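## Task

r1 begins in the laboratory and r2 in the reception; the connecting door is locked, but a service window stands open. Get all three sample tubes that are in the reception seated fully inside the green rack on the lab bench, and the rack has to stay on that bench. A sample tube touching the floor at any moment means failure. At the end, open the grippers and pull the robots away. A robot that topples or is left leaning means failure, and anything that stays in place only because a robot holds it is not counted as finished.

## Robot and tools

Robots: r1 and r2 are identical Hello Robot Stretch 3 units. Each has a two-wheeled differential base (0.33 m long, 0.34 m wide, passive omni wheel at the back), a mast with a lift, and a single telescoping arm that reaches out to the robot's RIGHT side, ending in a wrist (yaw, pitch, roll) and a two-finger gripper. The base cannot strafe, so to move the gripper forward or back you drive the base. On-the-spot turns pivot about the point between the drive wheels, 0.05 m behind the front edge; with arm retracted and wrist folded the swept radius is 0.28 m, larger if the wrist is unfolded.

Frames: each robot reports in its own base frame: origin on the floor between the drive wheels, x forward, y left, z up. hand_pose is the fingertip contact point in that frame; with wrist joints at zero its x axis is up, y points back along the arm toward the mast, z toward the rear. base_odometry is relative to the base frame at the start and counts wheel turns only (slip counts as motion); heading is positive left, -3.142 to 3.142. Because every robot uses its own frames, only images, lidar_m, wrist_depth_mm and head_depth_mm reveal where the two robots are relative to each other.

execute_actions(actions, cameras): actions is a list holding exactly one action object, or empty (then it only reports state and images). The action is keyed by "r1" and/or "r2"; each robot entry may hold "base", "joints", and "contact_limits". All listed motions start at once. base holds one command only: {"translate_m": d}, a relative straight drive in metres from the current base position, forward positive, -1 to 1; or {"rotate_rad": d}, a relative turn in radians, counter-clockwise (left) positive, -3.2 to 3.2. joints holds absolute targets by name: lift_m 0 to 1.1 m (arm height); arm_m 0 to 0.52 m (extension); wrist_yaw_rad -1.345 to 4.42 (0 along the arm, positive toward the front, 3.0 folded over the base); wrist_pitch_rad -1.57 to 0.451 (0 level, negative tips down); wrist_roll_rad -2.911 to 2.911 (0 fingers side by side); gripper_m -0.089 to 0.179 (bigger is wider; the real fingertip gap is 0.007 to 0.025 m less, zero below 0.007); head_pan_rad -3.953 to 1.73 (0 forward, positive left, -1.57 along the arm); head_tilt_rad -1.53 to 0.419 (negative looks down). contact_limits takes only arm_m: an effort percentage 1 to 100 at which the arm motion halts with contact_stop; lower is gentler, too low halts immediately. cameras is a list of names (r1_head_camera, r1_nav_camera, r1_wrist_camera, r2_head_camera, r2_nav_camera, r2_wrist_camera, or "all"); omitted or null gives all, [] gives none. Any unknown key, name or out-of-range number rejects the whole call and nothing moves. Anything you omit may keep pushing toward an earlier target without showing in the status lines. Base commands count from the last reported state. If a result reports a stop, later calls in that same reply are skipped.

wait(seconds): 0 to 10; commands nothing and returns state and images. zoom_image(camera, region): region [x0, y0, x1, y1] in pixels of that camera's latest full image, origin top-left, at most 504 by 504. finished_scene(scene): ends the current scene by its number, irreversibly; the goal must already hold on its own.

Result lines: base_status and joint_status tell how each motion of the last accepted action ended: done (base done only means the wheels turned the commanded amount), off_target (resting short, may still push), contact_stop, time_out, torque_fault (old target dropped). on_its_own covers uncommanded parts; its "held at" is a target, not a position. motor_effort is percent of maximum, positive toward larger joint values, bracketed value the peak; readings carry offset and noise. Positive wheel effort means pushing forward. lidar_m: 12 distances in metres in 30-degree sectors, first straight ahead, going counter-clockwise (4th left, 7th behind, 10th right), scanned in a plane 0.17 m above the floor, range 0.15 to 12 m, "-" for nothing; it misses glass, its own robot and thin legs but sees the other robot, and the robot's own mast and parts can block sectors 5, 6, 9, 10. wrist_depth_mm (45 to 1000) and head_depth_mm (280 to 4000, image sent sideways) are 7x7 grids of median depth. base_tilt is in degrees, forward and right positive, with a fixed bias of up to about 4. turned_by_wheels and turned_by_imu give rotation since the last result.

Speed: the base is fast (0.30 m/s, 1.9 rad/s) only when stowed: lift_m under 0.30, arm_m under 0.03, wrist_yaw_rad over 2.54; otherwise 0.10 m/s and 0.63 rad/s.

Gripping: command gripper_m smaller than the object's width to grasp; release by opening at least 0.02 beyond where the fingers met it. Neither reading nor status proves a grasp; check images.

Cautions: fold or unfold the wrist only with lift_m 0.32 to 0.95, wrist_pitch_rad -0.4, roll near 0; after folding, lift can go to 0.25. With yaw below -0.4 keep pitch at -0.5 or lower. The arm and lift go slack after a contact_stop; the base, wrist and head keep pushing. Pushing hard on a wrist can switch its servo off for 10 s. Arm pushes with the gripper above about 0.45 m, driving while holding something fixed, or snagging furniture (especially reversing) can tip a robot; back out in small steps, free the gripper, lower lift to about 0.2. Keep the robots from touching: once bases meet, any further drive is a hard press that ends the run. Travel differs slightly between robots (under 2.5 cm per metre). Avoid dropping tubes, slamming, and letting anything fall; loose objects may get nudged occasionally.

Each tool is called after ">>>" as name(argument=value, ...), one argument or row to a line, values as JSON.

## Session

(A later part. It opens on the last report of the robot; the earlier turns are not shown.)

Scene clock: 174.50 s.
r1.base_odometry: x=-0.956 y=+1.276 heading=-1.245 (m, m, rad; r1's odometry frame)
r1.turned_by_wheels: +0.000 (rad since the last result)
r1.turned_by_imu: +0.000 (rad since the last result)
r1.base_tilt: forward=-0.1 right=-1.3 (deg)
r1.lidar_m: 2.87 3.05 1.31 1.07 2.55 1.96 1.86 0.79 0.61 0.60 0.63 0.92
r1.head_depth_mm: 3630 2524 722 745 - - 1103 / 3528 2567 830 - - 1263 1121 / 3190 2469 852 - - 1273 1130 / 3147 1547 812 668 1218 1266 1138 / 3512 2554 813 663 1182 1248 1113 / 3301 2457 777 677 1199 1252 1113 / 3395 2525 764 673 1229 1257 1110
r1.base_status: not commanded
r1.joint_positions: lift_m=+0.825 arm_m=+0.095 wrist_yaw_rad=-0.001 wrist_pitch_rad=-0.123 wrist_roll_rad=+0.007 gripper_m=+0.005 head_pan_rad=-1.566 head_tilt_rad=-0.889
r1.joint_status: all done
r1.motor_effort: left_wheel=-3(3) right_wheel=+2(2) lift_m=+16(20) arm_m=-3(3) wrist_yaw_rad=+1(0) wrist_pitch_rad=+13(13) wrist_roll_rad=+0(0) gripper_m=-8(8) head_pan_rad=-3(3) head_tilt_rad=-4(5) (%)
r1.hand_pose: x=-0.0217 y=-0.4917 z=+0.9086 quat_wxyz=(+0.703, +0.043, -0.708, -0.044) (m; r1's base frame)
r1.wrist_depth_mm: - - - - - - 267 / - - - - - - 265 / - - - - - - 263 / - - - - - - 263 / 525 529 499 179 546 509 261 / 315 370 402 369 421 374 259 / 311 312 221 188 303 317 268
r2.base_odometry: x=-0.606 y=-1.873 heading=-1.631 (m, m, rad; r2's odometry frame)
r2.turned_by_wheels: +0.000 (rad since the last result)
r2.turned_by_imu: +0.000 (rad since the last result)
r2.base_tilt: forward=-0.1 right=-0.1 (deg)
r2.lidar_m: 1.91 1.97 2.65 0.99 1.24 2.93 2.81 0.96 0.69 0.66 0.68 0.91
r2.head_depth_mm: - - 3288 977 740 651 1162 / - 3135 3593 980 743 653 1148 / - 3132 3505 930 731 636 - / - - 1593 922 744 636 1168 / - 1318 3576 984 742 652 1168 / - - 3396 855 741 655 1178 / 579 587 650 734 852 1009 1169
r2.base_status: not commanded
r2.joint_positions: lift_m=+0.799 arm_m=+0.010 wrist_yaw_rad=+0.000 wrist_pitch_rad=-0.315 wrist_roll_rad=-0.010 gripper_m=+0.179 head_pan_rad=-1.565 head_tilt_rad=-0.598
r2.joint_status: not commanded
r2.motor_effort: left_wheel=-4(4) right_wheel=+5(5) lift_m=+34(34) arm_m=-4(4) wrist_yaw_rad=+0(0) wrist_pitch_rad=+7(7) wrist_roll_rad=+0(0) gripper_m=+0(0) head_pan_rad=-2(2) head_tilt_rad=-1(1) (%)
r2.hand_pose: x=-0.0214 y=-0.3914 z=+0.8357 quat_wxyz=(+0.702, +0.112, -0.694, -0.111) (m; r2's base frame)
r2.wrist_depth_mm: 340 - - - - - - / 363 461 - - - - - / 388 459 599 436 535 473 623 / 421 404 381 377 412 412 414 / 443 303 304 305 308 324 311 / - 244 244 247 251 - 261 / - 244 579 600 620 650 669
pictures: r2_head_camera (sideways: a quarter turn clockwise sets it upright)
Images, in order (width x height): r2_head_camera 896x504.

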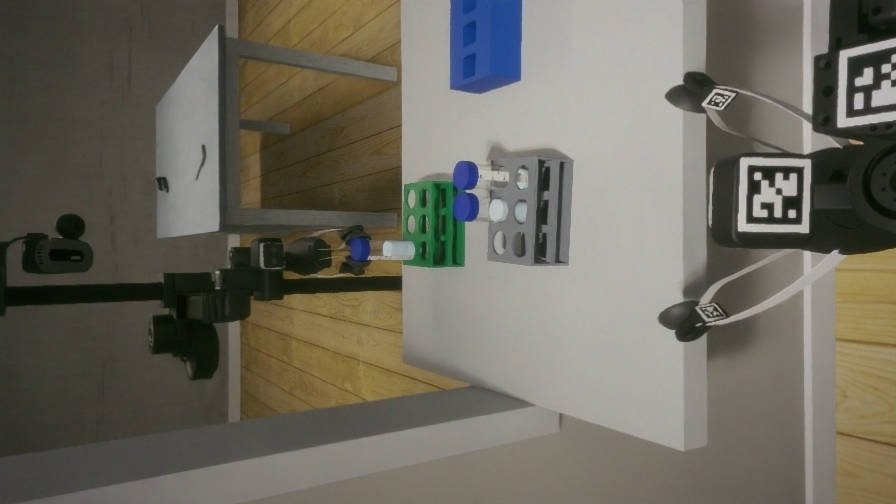

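>>> execute_actions(
  actions=[
    {"r1":{"joints":{"lift_m":0.796}}},
  ],
  cameras=[],
)

>>> execute_actions(
  actions=[
    {"r1":{"joints":{"gripper_m":0.045}}},
  ],
  cameras=[],
)

>>> execute_actions(
  actions=[
    {"r1":{"joints":{"arm_m":0.0}}},
  ],
  cameras=[],
)

>>> execute_actions(
  actions=[
    {"r1":{"base":{"translate_m":0.085},"joints":{"lift_m":0.792}}},
  ],
  cameras=[],
)

>>> execute_actions(
  actions=[
    {"r1":{"joints":{"arm_m":0.22}}},
  ],
  cameras=["r2_head_camera","r1_wrist_camera"],
)

Scene clock: 175.93 s.
r1.base_odometry: x=-0.956 y=+1.276 heading=-1.245 (m, m, rad; r1's odometry frame)
r1.turned_by_wheels: +0.000 (rad since the last result)
r1.turned_by_imu: +0.000 (rad since the last result)
r1.base_tilt: forward=-0.1 right=-1.3 (deg)
r1.lidar_m: 2.86 3.06 1.31 1.07 2.55 1.95 1.85 0.79 0.61 0.60 0.63 0.92
r1.head_depth_mm: 3539 2537 722 763 - - - / 3493 2607 826 720 - 1249 1126 / 3187 2482 821 - - 1259 1128 / 3205 1546 812 668 1156 1260 1139 / 3505 2583 820 664 1175 1249 1112 / 3291 2473 777 674 1203 1258 1118 / 3397 2573 767 675 1241 1250 1113
r1.base_status: not commanded
r1.joint_positions: lift_m=+0.796 arm_m=+0.095 wrist_yaw_rad=-0.001 wrist_pitch_rad=-0.111 wrist_roll_rad=+0.007 gripper_m=+0.005 head_pan_rad=-1.566 head_tilt_rad=-0.889
r1.joint_status: all done
r1.motor_effort: left_wheel=-3(3) right_wheel=+3(2) lift_m=+16(18) arm_m=-2(3) wrist_yaw_rad=+0(2) wrist_pitch_rad=+6(13) wrist_roll_rad=+0(0) gripper_m=-8(8) head_pan_rad=-3(3) head_tilt_rad=-4(5) (%)
r1.hand_pose: x=-0.0217 y=-0.4923 z=+0.8826 quat_wxyz=(+0.704, +0.039, -0.708, -0.040) (m; r1's base frame)
r1.wrist_depth_mm: - - - - - - 266 / - - - - - - 266 / - - - - - - 263 / - - - - - - 263 / 355 420 444 180 490 428 261 / 308 345 363 355 380 346 259 / 278 262 219 180 271 283 264
r2.base_odometry: x=-0.606 y=-1.873 heading=-1.631 (m, m, rad; r2's odometry frame)
r2.turned_by_wheels: +0.000 (rad since the last result)
r2.turned_by_imu: +0.000 (rad since the last result)
r2.base_tilt: forward=+0.0 right=-0.1 (deg)
r2.lidar_m: 1.91 1.97 2.65 1.00 1.24 2.94 2.82 0.96 0.69 0.66 0.68 0.91
r2.head_depth_mm: - - 3303 980 741 652 1165 / - 3102 3535 981 740 651 1148 / - 3099 3481 923 734 636 - / - - 1098 928 742 635 1161 / - 1336 3337 984 743 653 1167 / - - 3388 860 743 654 1165 / 579 590 652 736 853 1014 1167
r2.base_status: not commanded
r2.joint_positions: lift_m=+0.799 arm_m=+0.010 wrist_yaw_rad=+0.000 wrist_pitch_rad=-0.315 wrist_roll_rad=-0.010 gripper_m=+0.179 head_pan_rad=-1.565 head_tilt_rad=-0.598
r2.joint_status: not commanded
r2.motor_effort: left_wheel=-4(4) right_wheel=+4(5) lift_m=+34(34) arm_m=-4(4) wrist_yaw_rad=+0(0) wrist_pitch_rad=+7(7) wrist_roll_rad=+0(0) gripper_m=+0(1) head_pan_rad=-2(2) head_tilt_rad=-1(0) (%)
r2.hand_pose: x=-0.0214 y=-0.3914 z=+0.8357 quat_wxyz=(+0.702, +0.112, -0.694, -0.111) (m; r2's base frame)
r2.wrist_depth_mm: 337 - - - - - - / 360 467 - - - - - / 387 463 594 441 531 473 629 / 420 404 380 372 410 414 417 / 437 306 302 305 307 325 310 / - 243 244 246 251 - 262 / - 244 583 592 616 636 655
pictures: none
No camera images: the call's "cameras" was empty. Leave "cameras" out to get every camera's image.

Scene clock: 176.83 s.
r1.base_odometry: x=-0.956 y=+1.276 heading=-1.245 (m, m, rad; r1's odometry frame)
r1.turned_by_wheels: +0.000 (rad since the last result)
r1.turned_by_imu: +0.000 (rad since the last result)
r1.base_tilt: forward=-0.2 right=-1.3 (deg)
r1.lidar_m: 2.86 3.06 1.31 1.07 2.55 1.96 1.85 0.79 0.61 0.60 0.63 0.92
r1.head_depth_mm: 3557 2519 721 766 - - - / 3545 2626 827 718 - 1256 1122 / 3232 2527 824 - - 1266 1135 / 3196 1553 817 667 1151 1253 1138 / 3477 2558 814 663 1175 1256 1116 / 3218 2480 781 676 1194 1251 1112 / 3465 2549 766 675 1231 1247 1116
r1.base_status: not commanded
r1.joint_positions: lift_m=+0.796 arm_m=+0.095 wrist_yaw_rad=-0.001 wrist_pitch_rad=-0.116 wrist_roll_rad=+0.007 gripper_m=+0.045 head_pan_rad=-1.566 head_tilt_rad=-0.889
r1.joint_status: all done
r1.motor_effort: left_wheel=-3(3) right_wheel=+2(2) lift_m=+17(17) arm_m=-3(3) wrist_yaw_rad=+0(0) wrist_pitch_rad=+9(10) wrist_roll_rad=+0(0) gripper_m=-1(79) head_pan_rad=-3(3) head_tilt_rad=-4(4) (%)
r1.hand_pose: x=-0.0217 y=-0.4920 z=+0.8811 quat_wxyz=(+0.704, +0.041, -0.708, -0.042) (m; r1's base frame)
r1.wrist_depth_mm: - - - - - - 267 / - - - - - - 265 / - - - - - - 264 / - - - - - - 263 / 356 412 439 388 517 422 262 / 310 342 344 205 - 347 259 / 274 264 216 185 267 280 265
r2.base_odometry: x=-0.606 y=-1.873 heading=-1.631 (m, m, rad; r2's odometry frame)
r2.turned_by_wheels: +0.000 (rad since the last result)
r2.turned_by_imu: +0.000 (rad since the last result)
r2.base_tilt: forward=+0.0 right=+0.0 (deg)
r2.lidar_m: 1.91 1.98 2.65 0.99 1.24 2.93 2.81 0.96 0.68 0.66 0.68 0.91
r2.head_depth_mm: - - 3315 979 741 650 1164 / - 3113 3580 981 739 650 1150 / - 3135 3516 923 734 637 - / - - 1103 924 741 634 1165 / - 1338 3339 982 743 653 1169 / - - 3360 858 742 655 1174 / 581 589 650 736 853 1010 1175
r2.base_status: not commanded
r2.joint_positions: lift_m=+0.799 arm_m=+0.010 wrist_yaw_rad=+0.000 wrist_pitch_rad=-0.315 wrist_roll_rad=-0.010 gripper_m=+0.179 head_pan_rad=-1.565 head_tilt_rad=-0.598
r2.joint_status: not commanded
r2.motor_effort: left_wheel=-5(4) right_wheel=+4(4) lift_m=+34(34) arm_m=-4(4) wrist_yaw_rad=+0(0) wrist_pitch_rad=+7(7) wrist_roll_rad=+0(0) gripper_m=+1(1) head_pan_rad=-2(3) head_tilt_rad=-1(1) (%)
r2.hand_pose: x=-0.0214 y=-0.3914 z=+0.8357 quat_wxyz=(+0.702, +0.112, -0.694, -0.111) (m; r2's base frame)
r2.wrist_depth_mm: 338 - - - - - - / 361 464 - - - - - / 389 463 599 435 541 470 623 / 422 402 381 376 409 413 415 / 437 305 305 304 308 322 312 / - 244 244 245 251 - 263 / - 244 574 584 608 647 661
pictures: none
No camera images: the call's "cameras" was empty. Leave "cameras" out to get every camera's image.

Scene clock: 178.77 s.
r1.base_odometry: x=-0.956 y=+1.276 heading=-1.245 (m, m, rad; r1's odometry frame)
r1.turned_by_wheels: +0.000 (rad since the last result)
r1.turned_by_imu: +0.000 (rad since the last result)
r1.base_tilt: forward=-0.1 right=-1.3 (deg)
r1.lidar_m: 2.86 3.05 1.31 1.07 2.56 1.96 1.85 0.79 0.61 0.60 0.63 0.92
r1.head_depth_mm: 3584 2525 725 739 1020 - - / 3555 2601 825 683 624 - 1087 / 3194 2506 823 668 872 - 1101 / 3153 1540 797 655 1107 1264 1119 / 3476 2576 816 662 1176 1260 1116 / 3305 2449 778 676 1209 1257 1116 / 3460 2518 768 677 1231 1252 1109
r1.base_status: not commanded
r1.joint_positions: lift_m=+0.796 arm_m=+0.000 wrist_yaw_rad=-0.001 wrist_pitch_rad=-0.117 wrist_roll_rad=+0.007 gripper_m=+0.045 head_pan_rad=-1.566 head_tilt_rad=-0.889
r1.joint_status: all done
r1.motor_effort: left_wheel=-3(4) right_wheel=+2(2) lift_m=+17(16) arm_m=-3(5) wrist_yaw_rad=+0(0) wrist_pitch_rad=+10(10) wrist_roll_rad=+0(0) gripper_m=+0(1) head_pan_rad=-3(3) head_tilt_rad=-4(4) (%)
r1.hand_pose: x=-0.0217 y=-0.3970 z=+0.8809 quat_wxyz=(+0.704, +0.041, -0.708, -0.042) (m; r1's base frame)
r1.wrist_depth_mm: - - - - - 406 296 / - - - - - 401 305 / - - - - - 398 318 / 722 726 - 518 - 394 331 / 401 400 492 430 519 390 345 / 346 348 295 270 - 356 359 / 274 275 265 267 268 280 374
r2.base_odometry: x=-0.606 y=-1.873 heading=-1.631 (m, m, rad; r2's odometry frame)
r2.turned_by_wheels: +0.000 (rad since the last result)
r2.turned_by_imu: +0.000 (rad since the last result)
r2.base_tilt: forward=+0.0 right=-0.1 (deg)
r2.lidar_m: 1.91 1.98 2.65 0.99 1.24 2.94 2.81 0.95 0.69 0.66 0.68 0.91
r2.head_depth_mm: - - 3320 979 741 651 1168 / - 3172 3502 978 742 651 1142 / - 3170 3607 923 733 636 - / - - 1596 925 741 634 1159 / - 1337 3554 978 743 651 1168 / - - 3303 860 744 651 1165 / 580 588 649 735 851 1010 1169
r2.base_status: not commanded
r2.joint_positions: lift_m=+0.799 arm_m=+0.010 wrist_yaw_rad=+0.000 wrist_pitch_rad=-0.315 wrist_roll_rad=-0.010 gripper_m=+0.179 head_pan_rad=-1.565 head_tilt_rad=-0.598
r2.joint_status: not commanded
r2.motor_effort: left_wheel=-4(3) right_wheel=+5(4) lift_m=+34(34) arm_m=-4(4) wrist_yaw_rad=+0(0) wrist_pitch_rad=+7(7) wrist_roll_rad=+0(0) gripper_m=+0(0) head_pan_rad=-2(2) head_tilt_rad=-1(2) (%)
r2.hand_pose: x=-0.0214 y=-0.3914 z=+0.8357 quat_wxyz=(+0.702, +0.112, -0.694, -0.111) (m; r2's base frame)
r2.wrist_depth_mm: 340 - - - - - - / 358 464 - - - - - / 385 464 601 437 536 468 619 / 417 401 378 376 408 416 420 / 433 303 304 305 307 323 312 / - 244 243 244 252 - 261 / - 243 575 603 615 642 664
pictures: none
No camera images: the call's "cameras" was empty. Leave "cameras" out to get every camera's image.

Scene clock: 181.33 s.
r1.base_odometry: x=-0.929 y=+1.196 heading=-1.246 (m, m, rad; r1's odometry frame)
r1.turned_by_wheels: +0.000 (rad since the last result)
r1.turned_by_imu: +0.000 (rad since the last result)
r1.base_tilt: forward=-0.1 right=-1.3 (deg)
r1.lidar_m: 2.78 2.95 1.26 1.06 2.67 2.05 1.88 0.80 0.62 0.61 0.64 0.93
r1.head_depth_mm: 3560 2625 832 686 850 - - / 3378 2510 824 666 631 - 1089 / 1327 1579 799 659 1118 - 1106 / 3485 2487 821 672 1115 1257 1117 / 3493 2572 791 680 1197 1252 1116 / 3280 2532 762 674 1219 1256 1115 / 3470 2532 764 673 1253 1255 1116
r1.base_status: done
r1.joint_positions: lift_m=+0.792 arm_m=+0.000 wrist_yaw_rad=-0.001 wrist_pitch_rad=-0.118 wrist_roll_rad=+0.007 gripper_m=+0.045 head_pan_rad=-1.566 head_tilt_rad=-0.889
r1.joint_status: all done
r1.motor_effort: left_wheel=-3(4) right_wheel=+2(6) lift_m=+16(18) arm_m=-3(2) wrist_yaw_rad=+1(0) wrist_pitch_rad=+10(10) wrist_roll_rad=+0(0) gripper_m=+0(0) head_pan_rad=-3(4) head_tilt_rad=-4(4) (%)
r1.hand_pose: x=-0.0217 y=-0.3969 z=+0.8768 quat_wxyz=(+0.704, +0.041, -0.708, -0.042) (m; r1's base frame)
r1.wrist_depth_mm: - - - - - - 370 / - - - - - - 368 / - - - - - - 366 / - 715 731 656 656 - 368 / 426 401 420 466 471 474 361 / 338 340 350 304 - 347 351 / 269 270 259 272 262 274 275
r2.base_odometry: x=-0.606 y=-1.873 heading=-1.631 (m, m, rad; r2's odometry frame)
r2.turned_by_wheels: +0.000 (rad since the last result)
r2.turned_by_imu: +0.000 (rad since the last result)
r2.base_tilt: forward=-0.1 right=-0.1 (deg)
r2.lidar_m: 1.91 1.97 2.65 1.00 1.24 2.94 2.81 0.96 0.69 0.65 0.68 0.91
r2.head_depth_mm: - - 3321 983 742 650 1169 / - 3171 3554 983 743 653 1149 / - 3134 3335 926 735 636 - / - 1372 2989 927 743 638 1164 / - - 3553 981 742 654 1175 / - - 3343 853 746 653 1168 / 580 590 650 738 853 1007 1163
r2.base_status: not commanded
r2.joint_positions: lift_m=+0.799 arm_m=+0.010 wrist_yaw_rad=+0.000 wrist_pitch_rad=-0.315 wrist_roll_rad=-0.010 gripper_m=+0.179 head_pan_rad=-1.565 head_tilt_rad=-0.598
r2.joint_status: not commanded
r2.motor_effort: left_wheel=-4(4) right_wheel=+4(5) lift_m=+34(34) arm_m=-4(4) wrist_yaw_rad=+0(0) wrist_pitch_rad=+7(7) wrist_roll_rad=+0(0) gripper_m=+0(0) head_pan_rad=-2(2) head_tilt_rad=-1(1) (%)
r2.hand_pose: x=-0.0214 y=-0.3914 z=+0.8357 quat_wxyz=(+0.702, +0.112, -0.694, -0.111) (m; r2's base frame)
r2.wrist_depth_mm: 340 - - - - - - / 361 469 - - - - - / 384 463 598 433 537 474 626 / 424 405 380 376 411 416 416 / 439 304 303 304 309 323 312 / - 244 244 248 251 - 262 / - 243 576 596 618 651 665
pictures: none
No camera images: the call's "cameras" was empty. Leave "cameras" out to get every camera's image.

Scene clock: 184.20 s.
r1.base_odometry: x=-0.929 y=+1.196 heading=-1.246 (m, m, rad; r1's odometry frame)
r1.turned_by_wheels: +0.000 (rad since the last result)
r1.turned_by_imu: +0.000 (rad since the last result)
r1.base_tilt: forward=-0.1 right=-1.4 (deg)
r1.lidar_m: 2.78 2.95 1.26 1.06 2.66 2.05 1.88 0.80 0.62 0.60 0.64 0.93
r1.head_depth_mm: 3597 2576 829 704 - - - / 3434 2512 851 - 1120 1262 1125 / 1332 1574 812 - 1135 1262 1123 / 3505 2484 820 671 1166 1260 1140 / 3503 2547 793 677 1192 1258 1118 / 3286 2538 762 676 1211 1252 1115 / 3469 2534 768 674 1253 1257 1105
r1.base_status: not commanded
r1.joint_positions: lift_m=+0.792 arm_m=+0.220 wrist_yaw_rad=-0.001 wrist_pitch_rad=-0.118 wrist_roll_rad=+0.007 gripper_m=+0.045 head_pan_rad=-1.566 head_tilt_rad=-0.889
r1.joint_status: all done
r1.motor_effort: left_wheel=-3(3) right_wheel=+2(2) lift_m=+17(17) arm_m=+3(4) wrist_yaw_rad=+0(0) wrist_pitch_rad=+10(10) wrist_roll_rad=+0(0) gripper_m=+0(0) head_pan_rad=-3(3) head_tilt_rad=-4(4) (%)
r1.hand_pose: x=-0.0216 y=-0.6163 z=+0.8768 quat_wxyz=(+0.704, +0.042, -0.708, -0.042) (m; r1's base frame)
r1.wrist_depth_mm: - - - - - - - / - - - 878 - - - / - - - - - - - / - - - - - - - / 454 455 494 378 - 470 - / 244 260 349 292 - 344 346 / 195 234 258 270 261 273 273
r2.base_odometry: x=-0.606 y=-1.873 heading=-1.631 (m, m, rad; r2's odometry frame)
r2.turned_by_wheels: +0.000 (rad since the last result)
r2.turned_by_imu: +0.000 (rad since the last result)
r2.base_tilt: forward=+0.0 right=-0.1 (deg)
r2.lidar_m: 1.91 1.98 2.65 1.00 1.24 2.93 2.82 0.96 0.69 0.66 0.67 0.91
r2.head_depth_mm: - - 3357 980 742 650 1160 / - 3118 3514 980 744 652 1145 / - 3143 2437 912 735 635 - / - 2367 2652 928 741 633 1157 / - - 3500 979 742 654 1173 / - - 3319 856 744 651 1170 / 580 589 651 736 850 1004 1172
r2.base_status: not commanded
r2.joint_positions: lift_m=+0.799 arm_m=+0.010 wrist_yaw_rad=+0.000 wrist_pitch_rad=-0.315 wrist_roll_rad=-0.010 gripper_m=+0.179 head_pan_rad=-1.565 head_tilt_rad=-0.598
r2.joint_status: not commanded
r2.motor_effort: left_wheel=-4(4) right_wheel=+4(4) lift_m=+34(34) arm_m=-4(4) wrist_yaw_rad=+0(0) wrist_pitch_rad=+7(7) wrist_roll_rad=+0(0) gripper_m=+1(0) head_pan_rad=-2(2) head_tilt_rad=-1(1) (%)
r2.hand_pose: x=-0.0214 y=-0.3914 z=+0.8357 quat_wxyz=(+0.702, +0.112, -0.694, -0.111) (m; r2's base frame)
r2.wrist_depth_mm: 340 - - 693 - - - / 359 468 - 585 - - - / 387 454 603 433 537 468 625 / 422 402 379 373 410 413 418 / 434 307 305 307 307 324 313 / - 243 245 246 252 - 263 / - 244 576 594 624 635 660
pictures: r1_wrist_camera, r2_head_camera (sideways: a quarter turn clockwise sets it upright)
Images, in order (width x height): r1_wrist_camera 644x364, r2_head_camera 896x504.

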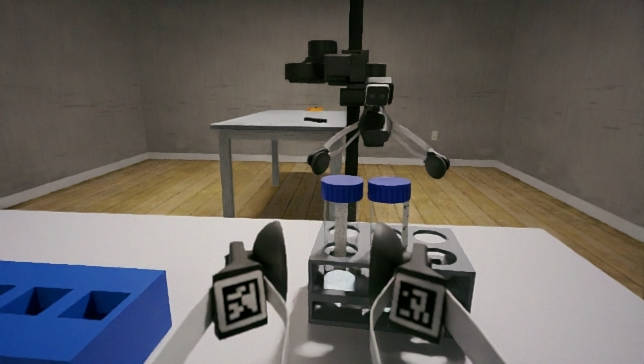

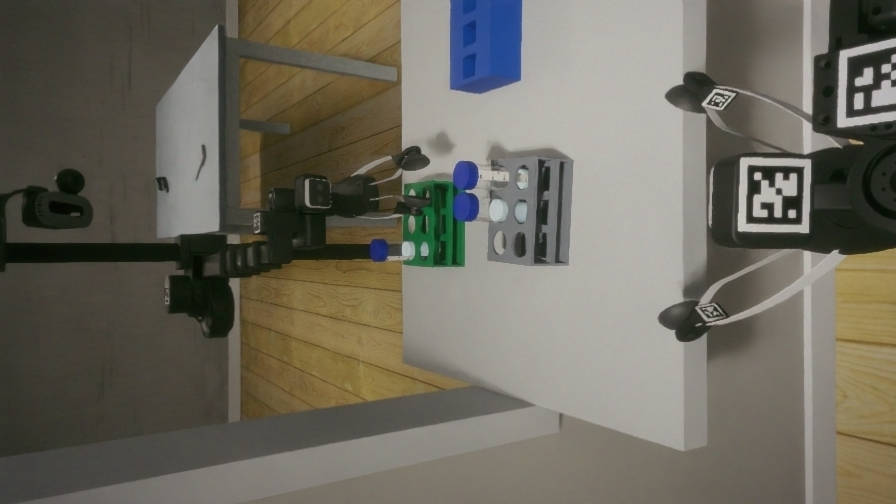

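>>> execute_actions(
  actions=[
    {"r1":{"base":{"translate_m":-0.005},"joints":{"arm_m":0.318,"gripper_m":0.04,"lift_m":0.797}}},
  ],
  cameras=["r1_wrist_camera"],
)

>>> execute_actions(
  actions=[
    {"r1":{"base":{"translate_m":-0.006},"joints":{"gripper_m":0.005}}},
  ],
  cameras=[],
)

>>> execute_actions(
  actions=[
    {"r1":{"joints":{"lift_m":0.88}}},
  ],
  cameras=["r1_wrist_camera"],
)

>>> execute_actions(
  actions=[
    {"r1":{"base":{"translate_m":0.01},"joints":{"arm_m":0.095,"lift_m":0.87}}},
  ],
  cameras=[],
)

>>> execute_actions(
  actions=[
    {"r1":{"joints":{"lift_m":0.845}},"r2":{"joints":{"gripper_m":0.06,"wrist_pitch_rad":-0.1,"arm_m":0.15}}},
  ],
  cameras=["r2_head_camera","r1_wrist_camera","r2_wrist_camera"],
)

>>> zoom_image(
  camera="r2_head_camera",
  region=[300,160,500,300],
)

Scene clock: 186.73 s.
r1.base_odometry: x=-0.931 y=+1.200 heading=-1.246 (m, m, rad; r1's odometry frame)
r1.turned_by_wheels: +0.000 (rad since the last result)
r1.turned_by_imu: +0.000 (rad since the last result)
r1.base_tilt: forward=-0.1 right=-1.3 (deg)
r1.lidar_m: 2.79 2.96 1.26 1.06 2.66 2.04 1.87 0.80 0.62 0.60 0.64 0.92
r1.head_depth_mm: 3602 2626 832 705 - - - / 3498 2593 - 652 1116 1269 1120 / 1031 2513 - 660 1135 1251 1137 / 3415 2579 816 680 1164 1267 1140 / 3502 2547 790 677 1186 1254 1116 / 3372 2494 764 677 1219 1255 1108 / 3383 2550 768 675 1250 1257 1110
r1.base_status: done
r1.joint_positions: lift_m=+0.797 arm_m=+0.318 wrist_yaw_rad=-0.001 wrist_pitch_rad=-0.118 wrist_roll_rad=+0.007 gripper_m=+0.040 head_pan_rad=-1.566 head_tilt_rad=-0.889
r1.joint_status: all done
r1.motor_effort: left_wheel=-3(6) right_wheel=+2(3) lift_m=+21(19) arm_m=+4(5) wrist_yaw_rad=+0(1) wrist_pitch_rad=+10(10) wrist_roll_rad=+0(0) gripper_m=+0(33) head_pan_rad=-3(3) head_tilt_rad=-4(3) (%)
r1.hand_pose: x=-0.0216 y=-0.7143 z=+0.8815 quat_wxyz=(+0.704, +0.042, -0.708, -0.042) (m; r1's base frame)
r1.wrist_depth_mm: - - - - - - - / - - - 784 - - - / - - - - - - - / - - - - - - - / - - - 412 - - - / 343 346 365 225 - 356 354 / 274 275 264 212 183 218 278
r2.base_odometry: x=-0.606 y=-1.873 heading=-1.631 (m, m, rad; r2's odometry frame)
r2.turned_by_wheels: +0.000 (rad since the last result)
r2.turned_by_imu: +0.000 (rad since the last result)
r2.base_tilt: forward=+0.0 right=+0.0 (deg)
r2.lidar_m: 1.91 1.97 2.65 1.00 1.24 2.94 2.81 0.95 0.69 0.66 0.68 0.91
r2.head_depth_mm: - - 3313 980 741 651 1169 / - 3169 3574 981 742 651 1147 / - 3150 2981 861 735 637 - / - 2358 2690 926 740 636 1164 / - - 3656 981 744 654 1175 / - - 3366 861 745 653 1168 / 580 588 651 734 852 1011 1174
r2.base_status: not commanded
r2.joint_positions: lift_m=+0.799 arm_m=+0.010 wrist_yaw_rad=+0.000 wrist_pitch_rad=-0.315 wrist_roll_rad=-0.010 gripper_m=+0.179 head_pan_rad=-1.565 head_tilt_rad=-0.598
r2.joint_status: not commanded
r2.motor_effort: left_wheel=-4(3) right_wheel=+5(4) lift_m=+34(34) arm_m=-4(4) wrist_yaw_rad=+0(0) wrist_pitch_rad=+7(7) wrist_roll_rad=+0(0) gripper_m=+0(1) head_pan_rad=-2(2) head_tilt_rad=+0(2) (%)
r2.hand_pose: x=-0.0214 y=-0.3914 z=+0.8357 quat_wxyz=(+0.702, +0.112, -0.694, -0.111) (m; r2's base frame)
r2.wrist_depth_mm: 340 - - 580 - - - / 362 465 - 564 - - - / 387 460 596 414 530 470 631 / 420 402 377 373 411 413 413 / 440 305 305 306 310 327 312 / - 243 244 244 252 - 262 / - 244 587 593 621 651 656
pictures: r1_wrist_camera
Images, in order (width x height): r1_wrist_camera 644x364.

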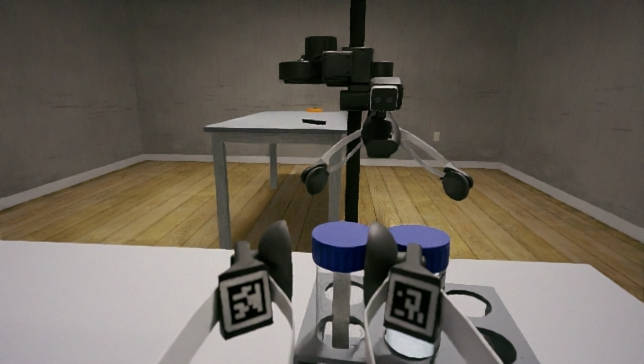

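Scene clock: 188.20 s.
r1.base_odometry: x=-0.933 y=+1.206 heading=-1.246 (m, m, rad; r1's odometry frame)
r1.turned_by_wheels: +0.000 (rad since the last result)
r1.turned_by_imu: +0.000 (rad since the last result)
r1.base_tilt: forward=-0.1 right=-1.3 (deg)
r1.lidar_m: 2.79 2.96 1.26 1.06 2.65 2.04 1.87 0.80 0.62 0.60 0.64 0.93
r1.head_depth_mm: 3679 2600 832 701 - - - / 3584 2621 - 656 1113 1263 1130 / 1018 2550 - 661 1136 1267 1134 / 3490 2517 812 669 1158 1260 1132 / 3470 2597 792 678 1186 1257 1118 / 3235 2533 762 675 1218 1254 1118 / 3448 2520 766 673 1241 1256 1111
r1.base_status: done
r1.joint_positions: lift_m=+0.797 arm_m=+0.318 wrist_yaw_rad=-0.001 wrist_pitch_rad=-0.118 wrist_roll_rad=+0.007 gripper_m=+0.005 head_pan_rad=-1.566 head_tilt_rad=-0.889
r1.joint_status: all done
r1.motor_effort: left_wheel=-3(6) right_wheel=+2(5) lift_m=+21(21) arm_m=+3(4) wrist_yaw_rad=+0(0) wrist_pitch_rad=+10(10) wrist_roll_rad=+0(0) gripper_m=-6(79) head_pan_rad=-3(3) head_tilt_rad=-4(4) (%)
r1.hand_pose: x=-0.0216 y=-0.7143 z=+0.8815 quat_wxyz=(+0.704, +0.042, -0.708, -0.042) (m; r1's base frame)
r1.wrist_depth_mm: - - - - - - - / - - - 771 - - - / - - - - - - - / - - - - - - - / - - - 196 - - - / 344 346 345 209 317 354 355 / 273 275 268 209 180 225 279
r2.base_odometry: x=-0.606 y=-1.873 heading=-1.631 (m, m, rad; r2's odometry frame)
r2.turned_by_wheels: +0.000 (rad since the last result)
r2.turned_by_imu: +0.000 (rad since the last result)
r2.base_tilt: forward=+0.0 right=+0.0 (deg)
r2.lidar_m: 1.91 1.96 2.64 0.99 1.24 2.93 2.81 0.96 0.69 0.66 0.68 0.91
r2.head_depth_mm: - - 3326 980 741 651 1163 / - 3104 3530 979 744 649 1146 / - 3183 3153 858 732 637 - / 1292 1383 2437 928 741 638 1172 / - - 3577 981 745 653 1173 / - - 3310 856 743 654 1165 / 578 588 649 734 853 1008 1166
r2.base_status: not commanded
r2.joint_positions: lift_m=+0.799 arm_m=+0.010 wrist_yaw_rad=+0.000 wrist_pitch_rad=-0.315 wrist_roll_rad=-0.010 gripper_m=+0.179 head_pan_rad=-1.565 head_tilt_rad=-0.598
r2.joint_status: not commanded
r2.motor_effort: left_wheel=-3(4) right_wheel=+5(4) lift_m=+34(34) arm_m=-4(4) wrist_yaw_rad=+0(0) wrist_pitch_rad=+7(7) wrist_roll_rad=+0(0) gripper_m=+0(1) head_pan_rad=-2(2) head_tilt_rad=-2(1) (%)
r2.hand_pose: x=-0.0214 y=-0.3914 z=+0.8357 quat_wxyz=(+0.702, +0.112, -0.694, -0.111) (m; r2's base frame)
r2.wrist_depth_mm: 339 - - 580 - - - / 359 468 - 505 - - - / 387 462 599 410 538 468 621 / 421 403 377 375 412 413 415 / 439 305 305 306 307 325 311 / - 243 244 246 253 - 264 / - 246 579 599 613 649 679
pictures: none
No camera images: the call's "cameras" was empty. Leave "cameras" out to get every camera's image.

Scene clock: 189.80 s.
r1.base_odometry: x=-0.933 y=+1.206 heading=-1.246 (m, m, rad; r1's odometry frame)
r1.turned_by_wheels: +0.000 (rad since the last result)
r1.turned_by_imu: +0.000 (rad since the last result)
r1.base_tilt: forward=-0.1 right=-1.3 (deg)
r1.lidar_m: 2.79 2.96 1.26 1.06 2.65 2.04 1.87 0.80 0.62 0.60 0.64 0.92
r1.head_depth_mm: 3558 2734 - - 1133 1272 1112 / 3577 - 805 668 1110 1265 1121 / 1009 - 757 658 1134 1264 1128 / 3433 2641 797 676 1159 1263 1130 / 3465 2601 792 678 1190 1260 1118 / 3299 2521 762 674 1205 1254 1120 / 3407 2522 770 673 1241 1257 1112
r1.base_status: not commanded
r1.joint_positions: lift_m=+0.880 arm_m=+0.318 wrist_yaw_rad=-0.001 wrist_pitch_rad=-0.121 wrist_roll_rad=+0.007 gripper_m=+0.005 head_pan_rad=-1.566 head_tilt_rad=-0.889
r1.joint_status: all done
r1.motor_effort: left_wheel=-3(4) right_wheel=+3(3) lift_m=+21(26) arm_m=+4(3) wrist_yaw_rad=+1(1) wrist_pitch_rad=+12(11) wrist_roll_rad=+0(0) gripper_m=-6(6) head_pan_rad=-3(3) head_tilt_rad=-4(3) (%)
r1.hand_pose: x=-0.0216 y=-0.7141 z=+0.9638 quat_wxyz=(+0.704, +0.042, -0.708, -0.043) (m; r1's base frame)
r1.wrist_depth_mm: - - - - - - - / - - - 898 - - - / - - - - - - - / - - - - - - - / - - - 968 - - - / - - - 208 - - - / 388 389 381 374 361 393 -
r2.base_odometry: x=-0.606 y=-1.873 heading=-1.631 (m, m, rad; r2's odometry frame)
r2.turned_by_wheels: +0.000 (rad since the last result)
r2.turned_by_imu: +0.000 (rad since the last result)
r2.base_tilt: forward=+0.0 right=-0.1 (deg)
r2.lidar_m: 1.92 1.97 2.66 1.00 1.24 2.93 2.81 0.96 0.69 0.66 0.68 0.91
r2.head_depth_mm: - - 3275 980 740 651 1167 / - 3072 3540 982 742 651 1145 / - 3078 855 895 734 634 - / 1303 1297 2932 924 742 635 1165 / - - 3545 984 741 652 1171 / - - 3334 857 743 653 1166 / 579 589 649 732 852 1009 1175
r2.base_status: not commanded
r2.joint_positions: lift_m=+0.799 arm_m=+0.010 wrist_yaw_rad=+0.000 wrist_pitch_rad=-0.315 wrist_roll_rad=-0.010 gripper_m=+0.179 head_pan_rad=-1.565 head_tilt_rad=-0.598
r2.joint_status: not commanded
r2.motor_effort: left_wheel=-4(3) right_wheel=+4(4) lift_m=+34(34) arm_m=-4(4) wrist_yaw_rad=+0(0) wrist_pitch_rad=+7(7) wrist_roll_rad=+0(0) gripper_m=+0(0) head_pan_rad=-2(2) head_tilt_rad=-1(2) (%)
r2.hand_pose: x=-0.0214 y=-0.3914 z=+0.8357 quat_wxyz=(+0.702, +0.112, -0.694, -0.111) (m; r2's base frame)
r2.wrist_depth_mm: 339 - - - - - - / 358 470 - - - - - / 391 463 606 432 532 473 628 / 417 403 380 373 411 414 416 / 435 304 307 305 308 323 313 / - 244 243 245 251 - 261 / - 245 573 601 610 647 662
pictures: r1_wrist_camera
Images, in order (width x height): r1_wrist_camera 644x364.

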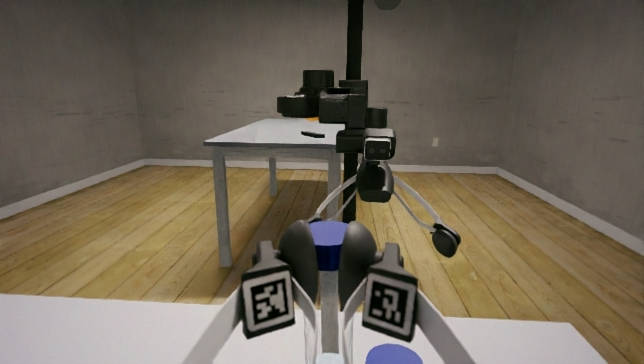

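Scene clock: 192.67 s.
r1.base_odometry: x=-0.930 y=+1.197 heading=-1.246 (m, m, rad; r1's odometry frame)
r1.turned_by_wheels: +0.000 (rad since the last result)
r1.turned_by_imu: +0.000 (rad since the last result)
r1.base_tilt: forward=-0.2 right=-1.3 (deg)
r1.lidar_m: 2.78 2.95 1.26 1.06 2.66 2.05 1.88 0.80 0.61 0.60 0.64 0.92
r1.head_depth_mm: 3579 2648 842 - - 1266 1125 / 3601 2546 851 - 1247 1259 1120 / 1307 2383 803 - 1249 1270 1135 / 3525 2550 819 679 1225 1263 1138 / 3441 2591 791 679 1190 1258 1112 / 3244 2507 763 676 1217 1263 1112 / 3430 2582 762 671 1246 1247 1118
r1.base_status: done
r1.joint_positions: lift_m=+0.870 arm_m=+0.095 wrist_yaw_rad=-0.001 wrist_pitch_rad=-0.121 wrist_roll_rad=+0.007 gripper_m=+0.005 head_pan_rad=-1.566 head_tilt_rad=-0.889
r1.joint_status: all done
r1.motor_effort: left_wheel=-3(5) right_wheel=+2(5) lift_m=+18(19) arm_m=-4(2) wrist_yaw_rad=+0(1) wrist_pitch_rad=+12(12) wrist_roll_rad=+0(0) gripper_m=-5(6) head_pan_rad=-4(3) head_tilt_rad=-3(4) (%)
r1.hand_pose: x=-0.0216 y=-0.4918 z=+0.9540 quat_wxyz=(+0.704, +0.043, -0.708, -0.043) (m; r1's base frame)
r1.wrist_depth_mm: - - - - - - - / - - - - - - - / - - - - - - - / - - - - - - 372 / 637 642 640 411 - - 369 / 437 384 407 208 479 479 368 / 334 327 363 363 363 382 353
r2.base_odometry: x=-0.606 y=-1.873 heading=-1.631 (m, m, rad; r2's odometry frame)
r2.turned_by_wheels: +0.000 (rad since the last result)
r2.turned_by_imu: +0.000 (rad since the last result)
r2.base_tilt: forward=+0.0 right=-0.1 (deg)
r2.lidar_m: 1.91 1.97 2.65 0.99 1.24 2.94 2.81 0.95 0.69 0.66 0.67 0.91
r2.head_depth_mm: - - 3292 976 741 650 1155 / - 3153 3522 979 742 651 1151 / - 3170 3162 939 732 637 - / - 1298 3156 923 743 634 1163 / - - 3544 984 742 652 1166 / - - 3322 860 745 652 1174 / 579 589 650 736 851 1006 1177
r2.base_status: not commanded
r2.joint_positions: lift_m=+0.799 arm_m=+0.010 wrist_yaw_rad=+0.000 wrist_pitch_rad=-0.315 wrist_roll_rad=-0.010 gripper_m=+0.179 head_pan_rad=-1.565 head_tilt_rad=-0.598
r2.joint_status: not commanded
r2.motor_effort: left_wheel=-4(4) right_wheel=+4(5) lift_m=+34(34) arm_m=-4(4) wrist_yaw_rad=+0(0) wrist_pitch_rad=+7(7) wrist_roll_rad=+0(0) gripper_m=+0(0) head_pan_rad=-2(2) head_tilt_rad=-1(1) (%)
r2.hand_pose: x=-0.0214 y=-0.3914 z=+0.8357 quat_wxyz=(+0.702, +0.112, -0.694, -0.111) (m; r2's base frame)
r2.wrist_depth_mm: 340 - - - - - - / 361 467 - - - - - / 387 465 595 431 530 468 620 / 417 401 380 376 411 414 415 / 435 303 304 305 307 325 315 / - 243 244 246 251 - 262 / - 244 576 595 615 641 665
pictures: none
No camera images: the call's "cameras" was empty. Leave "cameras" out to get every camera's image.

Scene clock: 194.97 s.
r1.base_odometry: x=-0.930 y=+1.197 heading=-1.246 (m, m, rad; r1's odometry frame)
r1.turned_by_wheels: +0.000 (rad since the last result)
r1.turned_by_imu: +0.000 (rad since the last result)
r1.base_tilt: forward=-0.1 right=-1.3 (deg)
r1.lidar_m: 2.77 2.95 1.26 1.06 2.66 2.04 1.88 0.80 0.62 0.60 0.64 0.93
r1.head_depth_mm: 3604 2606 833 - - - 1124 / 3362 2603 827 - - 1264 1118 / 895 1448 802 - 1266 1274 1135 / 3425 2593 842 678 1220 1260 1134 / 3405 2558 789 677 1185 1261 1119 / 3298 2516 760 676 1215 1250 1114 / 3402 2571 768 673 1253 1254 1110
r1.base_status: not commanded
r1.joint_positions: lift_m=+0.845 arm_m=+0.095 wrist_yaw_rad=-0.001 wrist_pitch_rad=-0.121 wrist_roll_rad=+0.007 gripper_m=+0.005 head_pan_rad=-1.566 head_tilt_rad=-0.889
r1.joint_status: all done
r1.motor_effort: left_wheel=-3(2) right_wheel=+2(2) lift_m=+17(15) arm_m=-4(3) wrist_yaw_rad=+0(1) wrist_pitch_rad=+12(12) wrist_roll_rad=+0(0) gripper_m=-5(5) head_pan_rad=-3(3) head_tilt_rad=-4(4) (%)
r1.hand_pose: x=-0.0216 y=-0.4917 z=+0.9290 quat_wxyz=(+0.704, +0.043, -0.708, -0.043) (m; r1's base frame)
r1.wrist_depth_mm: - - - - - - - / - - - - - - - / - - - - - - - / - - - - - - 373 / 575 578 583 612 587 - 369 / 335 338 380 209 435 436 369 / 326 320 337 260 252 191 332
r2.base_odometry: x=-0.606 y=-1.873 heading=-1.631 (m, m, rad; r2's odometry frame)
r2.turned_by_wheels: +0.000 (rad since the last result)
r2.turned_by_imu: +0.000 (rad since the last result)
r2.base_tilt: forward=+0.0 right=+0.0 (deg)
r2.lidar_m: 1.92 1.98 2.65 0.99 1.24 2.94 2.82 0.96 0.69 0.66 0.67 0.91
r2.head_depth_mm: - - 3340 977 766 - - / - 3103 3558 978 797 - 1170 / - 3121 3114 937 - - 1164 / - 1317 2940 925 742 651 1163 / - - 3575 984 741 652 1171 / - - 3366 859 740 653 1166 / 580 588 650 740 851 1011 1168
r2.base_status: not commanded
r2.joint_positions: lift_m=+0.799 arm_m=+0.150 wrist_yaw_rad=+0.000 wrist_pitch_rad=-0.125 wrist_roll_rad=-0.010 gripper_m=+0.060 head_pan_rad=-1.565 head_tilt_rad=-0.598
r2.joint_status: all done
r2.motor_effort: left_wheel=-4(4) right_wheel=+4(5) lift_m=+34(34) arm_m=+3(5) wrist_yaw_rad=-1(0) wrist_pitch_rad=+12(13) wrist_roll_rad=+0(0) gripper_m=+0(91) head_pan_rad=-2(2) head_tilt_rad=-1(1) (%)
r2.hand_pose: x=-0.0214 y=-0.5459 z=+0.8822 quat_wxyz=(+0.710, +0.045, -0.702, -0.044) (m; r2's base frame)
r2.wrist_depth_mm: 310 - - - - - - / 317 - - - - - - / 317 - - - - - - / 316 - - - - - - / 314 435 474 454 473 352 353 / 308 342 270 266 354 338 345 / 270 270 250 251 256 271 274
pictures: r1_wrist_camera, r2_head_camera (sideways: a quarter turn clockwise sets it upright), r2_wrist_camera
Images, in order (width x height): r1_wrist_camera 644x364, r2_head_camera 896x504, r2_wrist_camera 644x364.

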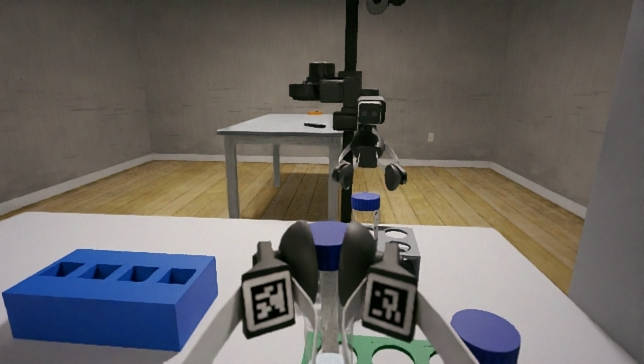

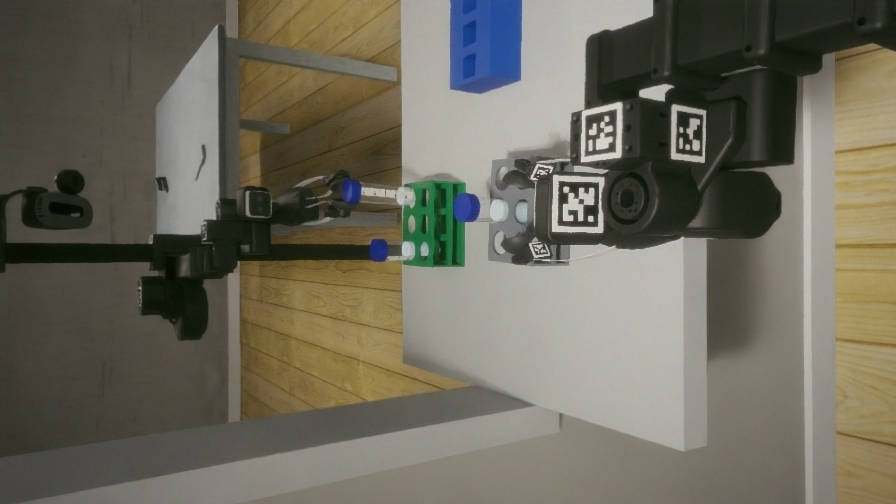

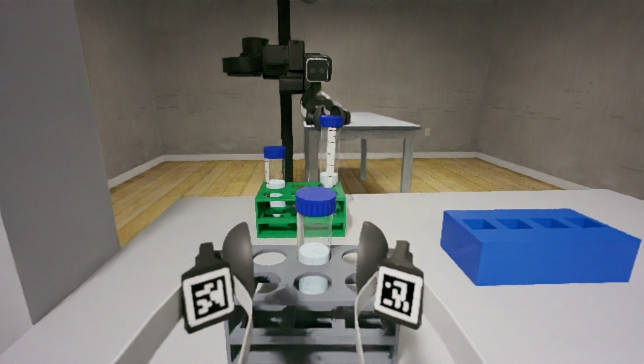

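Region (300, 160, 500, 300) of r2_head_camera's 896x504 image, scaled by 2.520, with more detail than that image has; it fills the top 353 rows of this view, and the rest is white.

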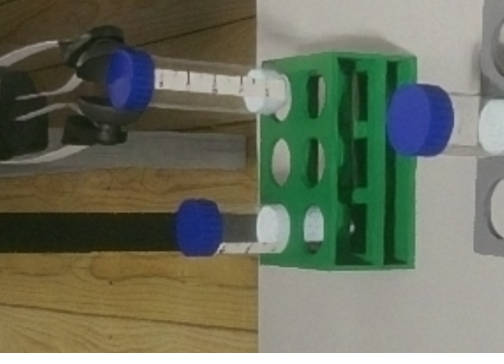

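>>> execute_actions(
  actions=[
    {"r1":{"joints":{"lift_m":0.805,"arm_m":0.085}},"r2":{"base":{"translate_m":-0.008},"joints":{"arm_m":0.24,"lift_m":0.795}}},
  ],
  cameras=[],
)

>>> execute_actions(
  actions=[
    {"r1":{"joints":{"gripper_m":0.045}},"r2":{"joints":{"gripper_m":0.005}}},
  ],
  cameras=["r2_wrist_camera"],
)

>>> execute_actions(
  actions=[
    {"r1":{"joints":{"arm_m":0.0,"head_pan_rad":-1.75,"head_tilt_rad":-0.8}},"r2":{"joints":{"lift_m":0.88}}},
  ],
  cameras=[],
)

>>> execute_actions(
  actions=[
    {"r1":{"base":{"translate_m":-0.042},"joints":{"lift_m":0.6,"gripper_m":0.179}},"r2":{"base":{"translate_m":0.03},"joints":{"arm_m":0.40,"lift_m":0.865}}},
  ],
  cameras=["r2_wrist_camera","r1_head_camera"],
)

Scene clock: 197.27 s.
r1.base_odometry: x=-0.930 y=+1.197 heading=-1.246 (m, m, rad; r1's odometry frame)
r1.turned_by_wheels: +0.000 (rad since the last result)
r1.turned_by_imu: +0.000 (rad since the last result)
r1.base_tilt: forward=-0.1 right=-1.3 (deg)
r1.lidar_m: 2.78 2.95 1.26 1.06 2.66 2.05 1.88 0.80 0.62 0.60 0.64 0.92
r1.head_depth_mm: 3583 2611 831 704 - - - / 3482 2614 827 686 - 1242 1118 / 837 935 806 - - 1248 1133 / 3331 2556 817 677 1170 1261 1137 / 3484 2586 789 678 1188 1255 1112 / 3341 2500 762 674 1215 1261 1118 / 3415 2558 766 674 1247 1258 1119
r1.base_status: not commanded
r1.joint_positions: lift_m=+0.805 arm_m=+0.085 wrist_yaw_rad=-0.001 wrist_pitch_rad=-0.121 wrist_roll_rad=+0.007 gripper_m=+0.005 head_pan_rad=-1.566 head_tilt_rad=-0.889
r1.joint_status: all done
r1.motor_effort: left_wheel=-3(3) right_wheel=+2(2) lift_m=+17(19) arm_m=-3(5) wrist_yaw_rad=+0(0) wrist_pitch_rad=+12(12) wrist_roll_rad=+0(0) gripper_m=-7(5) head_pan_rad=-3(3) head_tilt_rad=-4(4) (%)
r1.hand_pose: x=-0.0216 y=-0.4817 z=+0.8889 quat_wxyz=(+0.704, +0.043, -0.708, -0.043) (m; r1's base frame)
r1.wrist_depth_mm: - - - - - - - / - - - - - - - / - - - - - - 372 / - - - - - - 372 / 371 372 491 301 434 503 369 / 327 320 350 224 363 246 353 / 283 286 275 214 205 268 291
r2.base_odometry: x=-0.605 y=-1.865 heading=-1.631 (m, m, rad; r2's odometry frame)
r2.turned_by_wheels: +0.000 (rad since the last result)
r2.turned_by_imu: +0.000 (rad since the last result)
r2.base_tilt: forward=-0.1 right=-0.1 (deg)
r2.lidar_m: 1.92 1.98 2.66 0.99 1.24 2.92 2.81 0.95 0.69 0.66 0.68 0.91
r2.head_depth_mm: - - 3255 980 770 - - / - 3095 3537 1000 - 1035 1166 / - 3130 3338 985 - 1038 1166 / - 1348 2966 939 738 652 1165 / - - 3552 983 744 652 1172 / - - 3328 895 744 651 1174 / 603 600 651 737 849 1010 1174
r2.base_status: done
r2.joint_positions: lift_m=+0.796 arm_m=+0.240 wrist_yaw_rad=+0.000 wrist_pitch_rad=-0.125 wrist_roll_rad=-0.010 gripper_m=+0.060 head_pan_rad=-1.565 head_tilt_rad=-0.598
r2.joint_status: all done
r2.motor_effort: left_wheel=-4(9) right_wheel=+4(7) lift_m=+11(33) arm_m=+2(3) wrist_yaw_rad=+0(0) wrist_pitch_rad=+12(12) wrist_roll_rad=+0(0) gripper_m=+0(0) head_pan_rad=-2(2) head_tilt_rad=-1(1) (%)
r2.hand_pose: x=-0.0214 y=-0.6359 z=+0.8784 quat_wxyz=(+0.710, +0.045, -0.702, -0.044) (m; r2's base frame)
r2.wrist_depth_mm: - - - - - - - / - - - - - - - / - - - 992 - - - / - - - - - - - / - 491 420 191 481 466 460 / 309 335 335 317 347 279 250 / 264 265 184 185 224 254 254
pictures: none
No camera images: the call's "cameras" was empty. Leave "cameras" out to get every camera's image.

Scene clock: 198.30 s.
r1.base_odometry: x=-0.930 y=+1.197 heading=-1.246 (m, m, rad; r1's odometry frame)
r1.turned_by_wheels: +0.000 (rad since the last result)
r1.turned_by_imu: +0.000 (rad since the last result)
r1.base_tilt: forward=-0.1 right=-1.3 (deg)
r1.lidar_m: 2.78 2.95 1.26 1.06 2.67 2.04 1.87 0.80 0.62 0.60 0.64 0.93
r1.head_depth_mm: 3616 2640 828 703 - - - / 3587 2628 823 685 - 1245 1126 / 838 930 806 - - 1242 1127 / 3321 2576 819 677 1167 1271 1137 / 3421 2584 792 676 1196 1258 1121 / 3319 2505 761 674 1217 1252 1120 / 3415 2530 767 672 1237 1257 1108
r1.base_status: not commanded
r1.joint_positions: lift_m=+0.805 arm_m=+0.085 wrist_yaw_rad=-0.001 wrist_pitch_rad=-0.121 wrist_roll_rad=+0.007 gripper_m=+0.045 head_pan_rad=-1.566 head_tilt_rad=-0.889
r1.joint_status: all done
r1.motor_effort: left_wheel=-3(3) right_wheel=+2(2) lift_m=+17(17) arm_m=-3(3) wrist_yaw_rad=+1(0) wrist_pitch_rad=+12(12) wrist_roll_rad=+0(0) gripper_m=+0(80) head_pan_rad=-3(3) head_tilt_rad=-4(5) (%)
r1.hand_pose: x=-0.0216 y=-0.4817 z=+0.8889 quat_wxyz=(+0.704, +0.043, -0.708, -0.043) (m; r1's base frame)
r1.wrist_depth_mm: - - - - - - - / - - - - - - - / - - - - - - 374 / - - - - - - 373 / 370 375 491 409 470 498 368 / 326 320 342 244 - 246 349 / 284 285 275 218 214 278 290
r2.base_odometry: x=-0.605 y=-1.865 heading=-1.631 (m, m, rad; r2's odometry frame)
r2.turned_by_wheels: +0.000 (rad since the last result)
r2.turned_by_imu: +0.000 (rad since the last result)
r2.base_tilt: forward=-0.1 right=+0.0 (deg)
r2.lidar_m: 1.92 1.98 2.66 0.99 1.24 2.92 2.80 0.96 0.69 0.66 0.68 0.91
r2.head_depth_mm: - - 3343 978 768 - - / - 3107 3522 1003 - 1035 1165 / - 3139 3096 981 - 1041 1167 / - 1357 2967 937 738 655 1174 / - - 3583 986 741 653 1168 / - - 3388 891 743 653 1169 / 605 598 650 734 850 1011 1172
r2.base_status: not commanded
r2.joint_positions: lift_m=+0.796 arm_m=+0.240 wrist_yaw_rad=+0.000 wrist_pitch_rad=-0.125 wrist_roll_rad=-0.010 gripper_m=+0.006 head_pan_rad=-1.565 head_tilt_rad=-0.598
r2.joint_status: all done
r2.motor_effort: left_wheel=-3(3) right_wheel=+4(4) lift_m=+11(11) arm_m=+2(3) wrist_yaw_rad=+0(0) wrist_pitch_rad=+12(12) wrist_roll_rad=+0(0) gripper_m=-10(88) head_pan_rad=-2(2) head_tilt_rad=-1(1) (%)
r2.hand_pose: x=-0.0214 y=-0.6359 z=+0.8784 quat_wxyz=(+0.710, +0.045, -0.702, -0.044) (m; r2's base frame)
r2.wrist_depth_mm: - - - - - - - / - - - - - - - / - - - 970 - - - / - - - - - - - / - 495 429 353 460 464 465 / 311 336 345 319 337 281 250 / 264 264 177 179 249 254 254
pictures: r2_wrist_camera
Images, in order (width x height): r2_wrist_camera 644x364.

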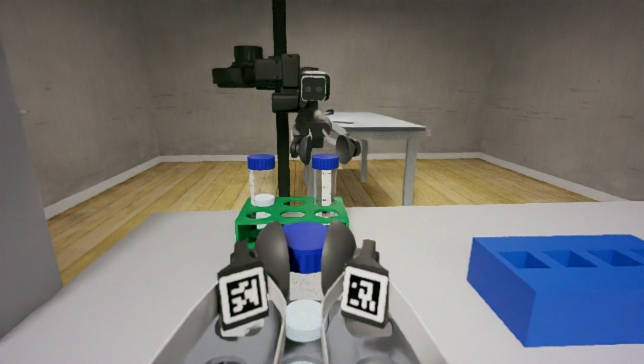

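Scene clock: 200.13 s.
r1.base_odometry: x=-0.930 y=+1.197 heading=-1.246 (m, m, rad; r1's odometry frame)
r1.turned_by_wheels: +0.000 (rad since the last result)
r1.turned_by_imu: +0.000 (rad since the last result)
r1.base_tilt: forward=-0.1 right=-1.3 (deg)
r1.lidar_m: 2.78 2.95 1.26 1.06 2.66 2.05 1.88 0.80 0.62 0.60 0.64 0.93
r1.head_depth_mm: 630 638 687 807 961 - - / - 3182 873 747 652 - - / - 3106 935 746 649 - - / - 2939 886 675 646 - - / 817 2564 930 682 647 1237 1125 / 2359 3118 916 736 627 1232 1130 / 2328 3076 919 720 626 1224 1127
r1.base_status: not commanded
r1.joint_positions: lift_m=+0.805 arm_m=+0.000 wrist_yaw_rad=-0.001 wrist_pitch_rad=-0.121 wrist_roll_rad=+0.007 gripper_m=+0.045 head_pan_rad=-1.743 head_tilt_rad=-0.804
r1.joint_status: all done
r1.motor_effort: left_wheel=-3(3) right_wheel=+2(2) lift_m=+16(17) arm_m=-3(1) wrist_yaw_rad=+0(0) wrist_pitch_rad=+12(12) wrist_roll_rad=+0(0) gripper_m=+1(1) head_pan_rad=-5(26) head_tilt_rad=+2(10) (%)
r1.hand_pose: x=-0.0216 y=-0.3967 z=+0.8889 quat_wxyz=(+0.704, +0.043, -0.708, -0.043) (m; r1's base frame)
r1.wrist_depth_mm: - - - - - - 367 / - - - - - - 366 / - - - - - - 364 / - - - 687 - - 363 / 453 401 423 445 451 484 359 / 360 360 371 292 - 368 357 / 286 284 277 277 271 289 290
r2.base_odometry: x=-0.605 y=-1.865 heading=-1.631 (m, m, rad; r2's odometry frame)
r2.turned_by_wheels: +0.000 (rad since the last result)
r2.turned_by_imu: +0.000 (rad since the last result)
r2.base_tilt: forward=+0.0 right=-0.1 (deg)
r2.lidar_m: 1.92 1.98 2.66 0.99 1.24 2.93 2.80 0.96 0.68 0.66 0.68 0.91
r2.head_depth_mm: - - 3360 1073 - 848 1165 / - 3092 3601 - 693 652 1168 / - 3121 3336 - 692 651 1169 / - 1345 2943 930 736 653 1168 / - - 3581 986 741 651 1177 / - - 3287 890 741 654 1170 / 604 601 651 737 855 1005 1169
r2.base_status: not commanded
r2.joint_positions: lift_m=+0.879 arm_m=+0.240 wrist_yaw_rad=+0.000 wrist_pitch_rad=-0.125 wrist_roll_rad=-0.010 gripper_m=+0.006 head_pan_rad=-1.565 head_tilt_rad=-0.598
r2.joint_status: all done
r2.motor_effort: left_wheel=-4(3) right_wheel=+4(4) lift_m=+34(37) arm_m=+3(3) wrist_yaw_rad=+0(0) wrist_pitch_rad=+12(12) wrist_roll_rad=+0(0) gripper_m=-10(9) head_pan_rad=-2(2) head_tilt_rad=+0(1) (%)
r2.hand_pose: x=-0.0214 y=-0.6359 z=+0.9622 quat_wxyz=(+0.710, +0.045, -0.702, -0.044) (m; r2's base frame)
r2.wrist_depth_mm: - - - - - - - / - - - - - - - / - - - - - - - / - - - - - - - / - - - 421 - - - / 319 528 493 382 480 483 485 / 320 377 358 206 377 323 323
pictures: none
No camera images: the call's "cameras" was empty. Leave "cameras" out to get every camera's image.

Scene clock: 202.57 s.
r1.base_odometry: x=-0.943 y=+1.236 heading=-1.246 (m, m, rad; r1's odometry frame)
r1.turned_by_wheels: +0.000 (rad since the last result)
r1.turned_by_imu: +0.000 (rad since the last result)
r1.base_tilt: forward=-0.1 right=-1.3 (deg)
r1.lidar_m: 2.82 2.99 1.29 1.06 2.61 2.00 1.87 0.79 0.61 0.60 0.64 0.92
r1.head_depth_mm: 529 581 680 828 1045 1278 1150 / - 2861 750 763 653 1269 - / - 3115 934 744 660 1266 - / - 2948 898 682 648 1236 - / 776 753 855 679 629 1227 1138 / 2157 3102 919 714 636 1237 1135 / 2348 3038 915 732 624 1214 1132
r1.base_status: done
r1.joint_positions: lift_m=+0.676 arm_m=+0.000 wrist_yaw_rad=-0.001 wrist_pitch_rad=-0.033 wrist_roll_rad=+0.007 gripper_m=+0.179 head_pan_rad=-1.743 head_tilt_rad=-0.803
r1.joint_status: lift_m contact_stop (moved -0.129 of -0.205); the others done
r1.on_its_own: lift_m is slack since a contact_stop, until your next command for it (your +0.600 is given up); wrist_pitch_rad is at rest, and its effort (-38) is outside its rest range (-20 to +32)
r1.motor_effort: left_wheel=-3(6) right_wheel=+1(5) lift_m=+17(22) arm_m=-2(4) wrist_yaw_rad=+1(0) wrist_pitch_rad=-38(56) wrist_roll_rad=+0(0) gripper_m=+2(87) head_pan_rad=-5(5) head_tilt_rad=+2(2) (%)
r1.hand_pose: x=-0.0216 y=-0.4004 z=+0.7818 quat_wxyz=(+0.705, +0.012, -0.709, -0.012) (m; r1's base frame)
r1.wrist_depth_mm: - - - 554 - - 311 / - - - - - - 311 / - - - 476 - - 323 / 381 375 356 274 249 426 328 / 253 255 248 245 241 265 268 / - 176 176 177 178 179 187 / - 141 138 135 135 136 -
r2.base_odometry: x=-0.607 y=-1.895 heading=-1.631 (m, m, rad; r2's odometry frame)
r2.turned_by_wheels: +0.000 (rad since the last result)
r2.turned_by_imu: +0.000 (rad since the last result)
r2.base_tilt: forward=+0.0 right=-0.1 (deg)
r2.lidar_m: 1.89 1.95 2.62 1.00 1.26 2.96 2.84 0.95 0.68 0.66 0.68 0.91
r2.head_depth_mm: - - 3338 1051 - 1064 1170 / - 3087 3797 900 729 652 1172 / - 3086 3796 895 732 651 1169 / - - 1365 929 742 651 1166 / - - 3355 985 743 652 1168 / - - 767 764 794 653 1166 / 530 579 647 735 849 1009 1172
r2.base_status: done
r2.joint_positions: lift_m=+0.866 arm_m=+0.400 wrist_yaw_rad=+0.000 wrist_pitch_rad=-0.125 wrist_roll_rad=-0.010 gripper_m=+0.006 head_pan_rad=-1.565 head_tilt_rad=-0.598
r2.joint_status: all done
r2.motor_effort: left_wheel=-3(6) right_wheel=+5(9) lift_m=+12(31) arm_m=+3(4) wrist_yaw_rad=+0(0) wrist_pitch_rad=+12(12) wrist_roll_rad=+0(0) gripper_m=-10(10) head_pan_rad=-2(2) head_tilt_rad=+0(1) (%)
r2.hand_pose: x=-0.0214 y=-0.7959 z=+0.9484 quat_wxyz=(+0.710, +0.045, -0.702, -0.044) (m; r2's base frame)
r2.wrist_depth_mm: - - - - - - - / - - - - - - - / - - - - - - - / - - - - - - - / - - - 526 - - - / - - - 336 - - - / - 353 329 207 335 357 361
pictures: r1_head_camera (sideways: a quarter turn clockwise sets it upright), r2_wrist_camera
Images, in order (width x height): r1_head_camera 896x504, r2_wrist_camera 644x364.

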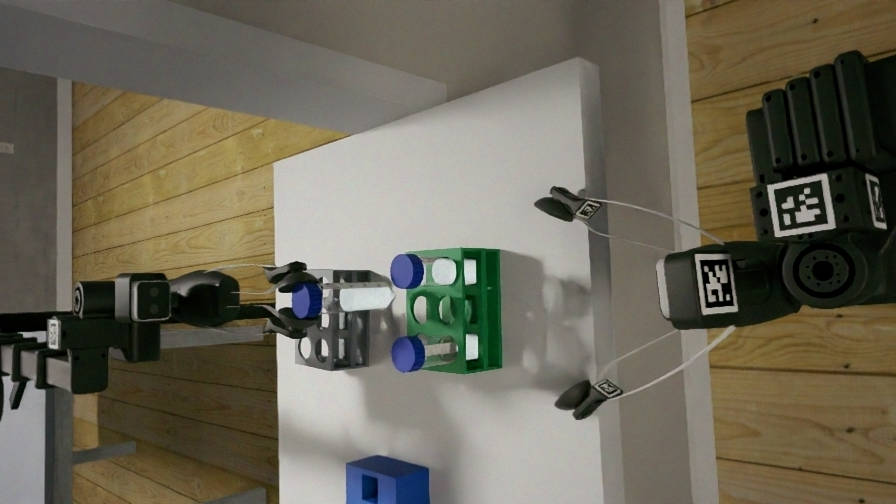

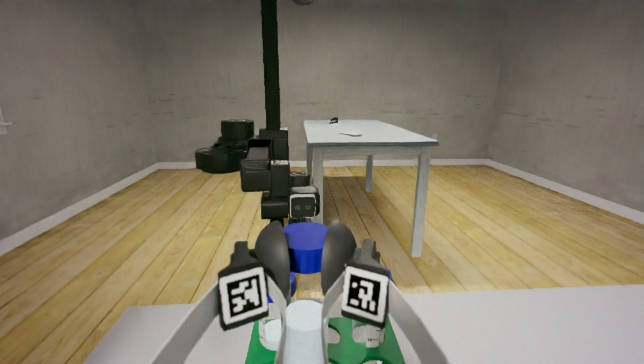

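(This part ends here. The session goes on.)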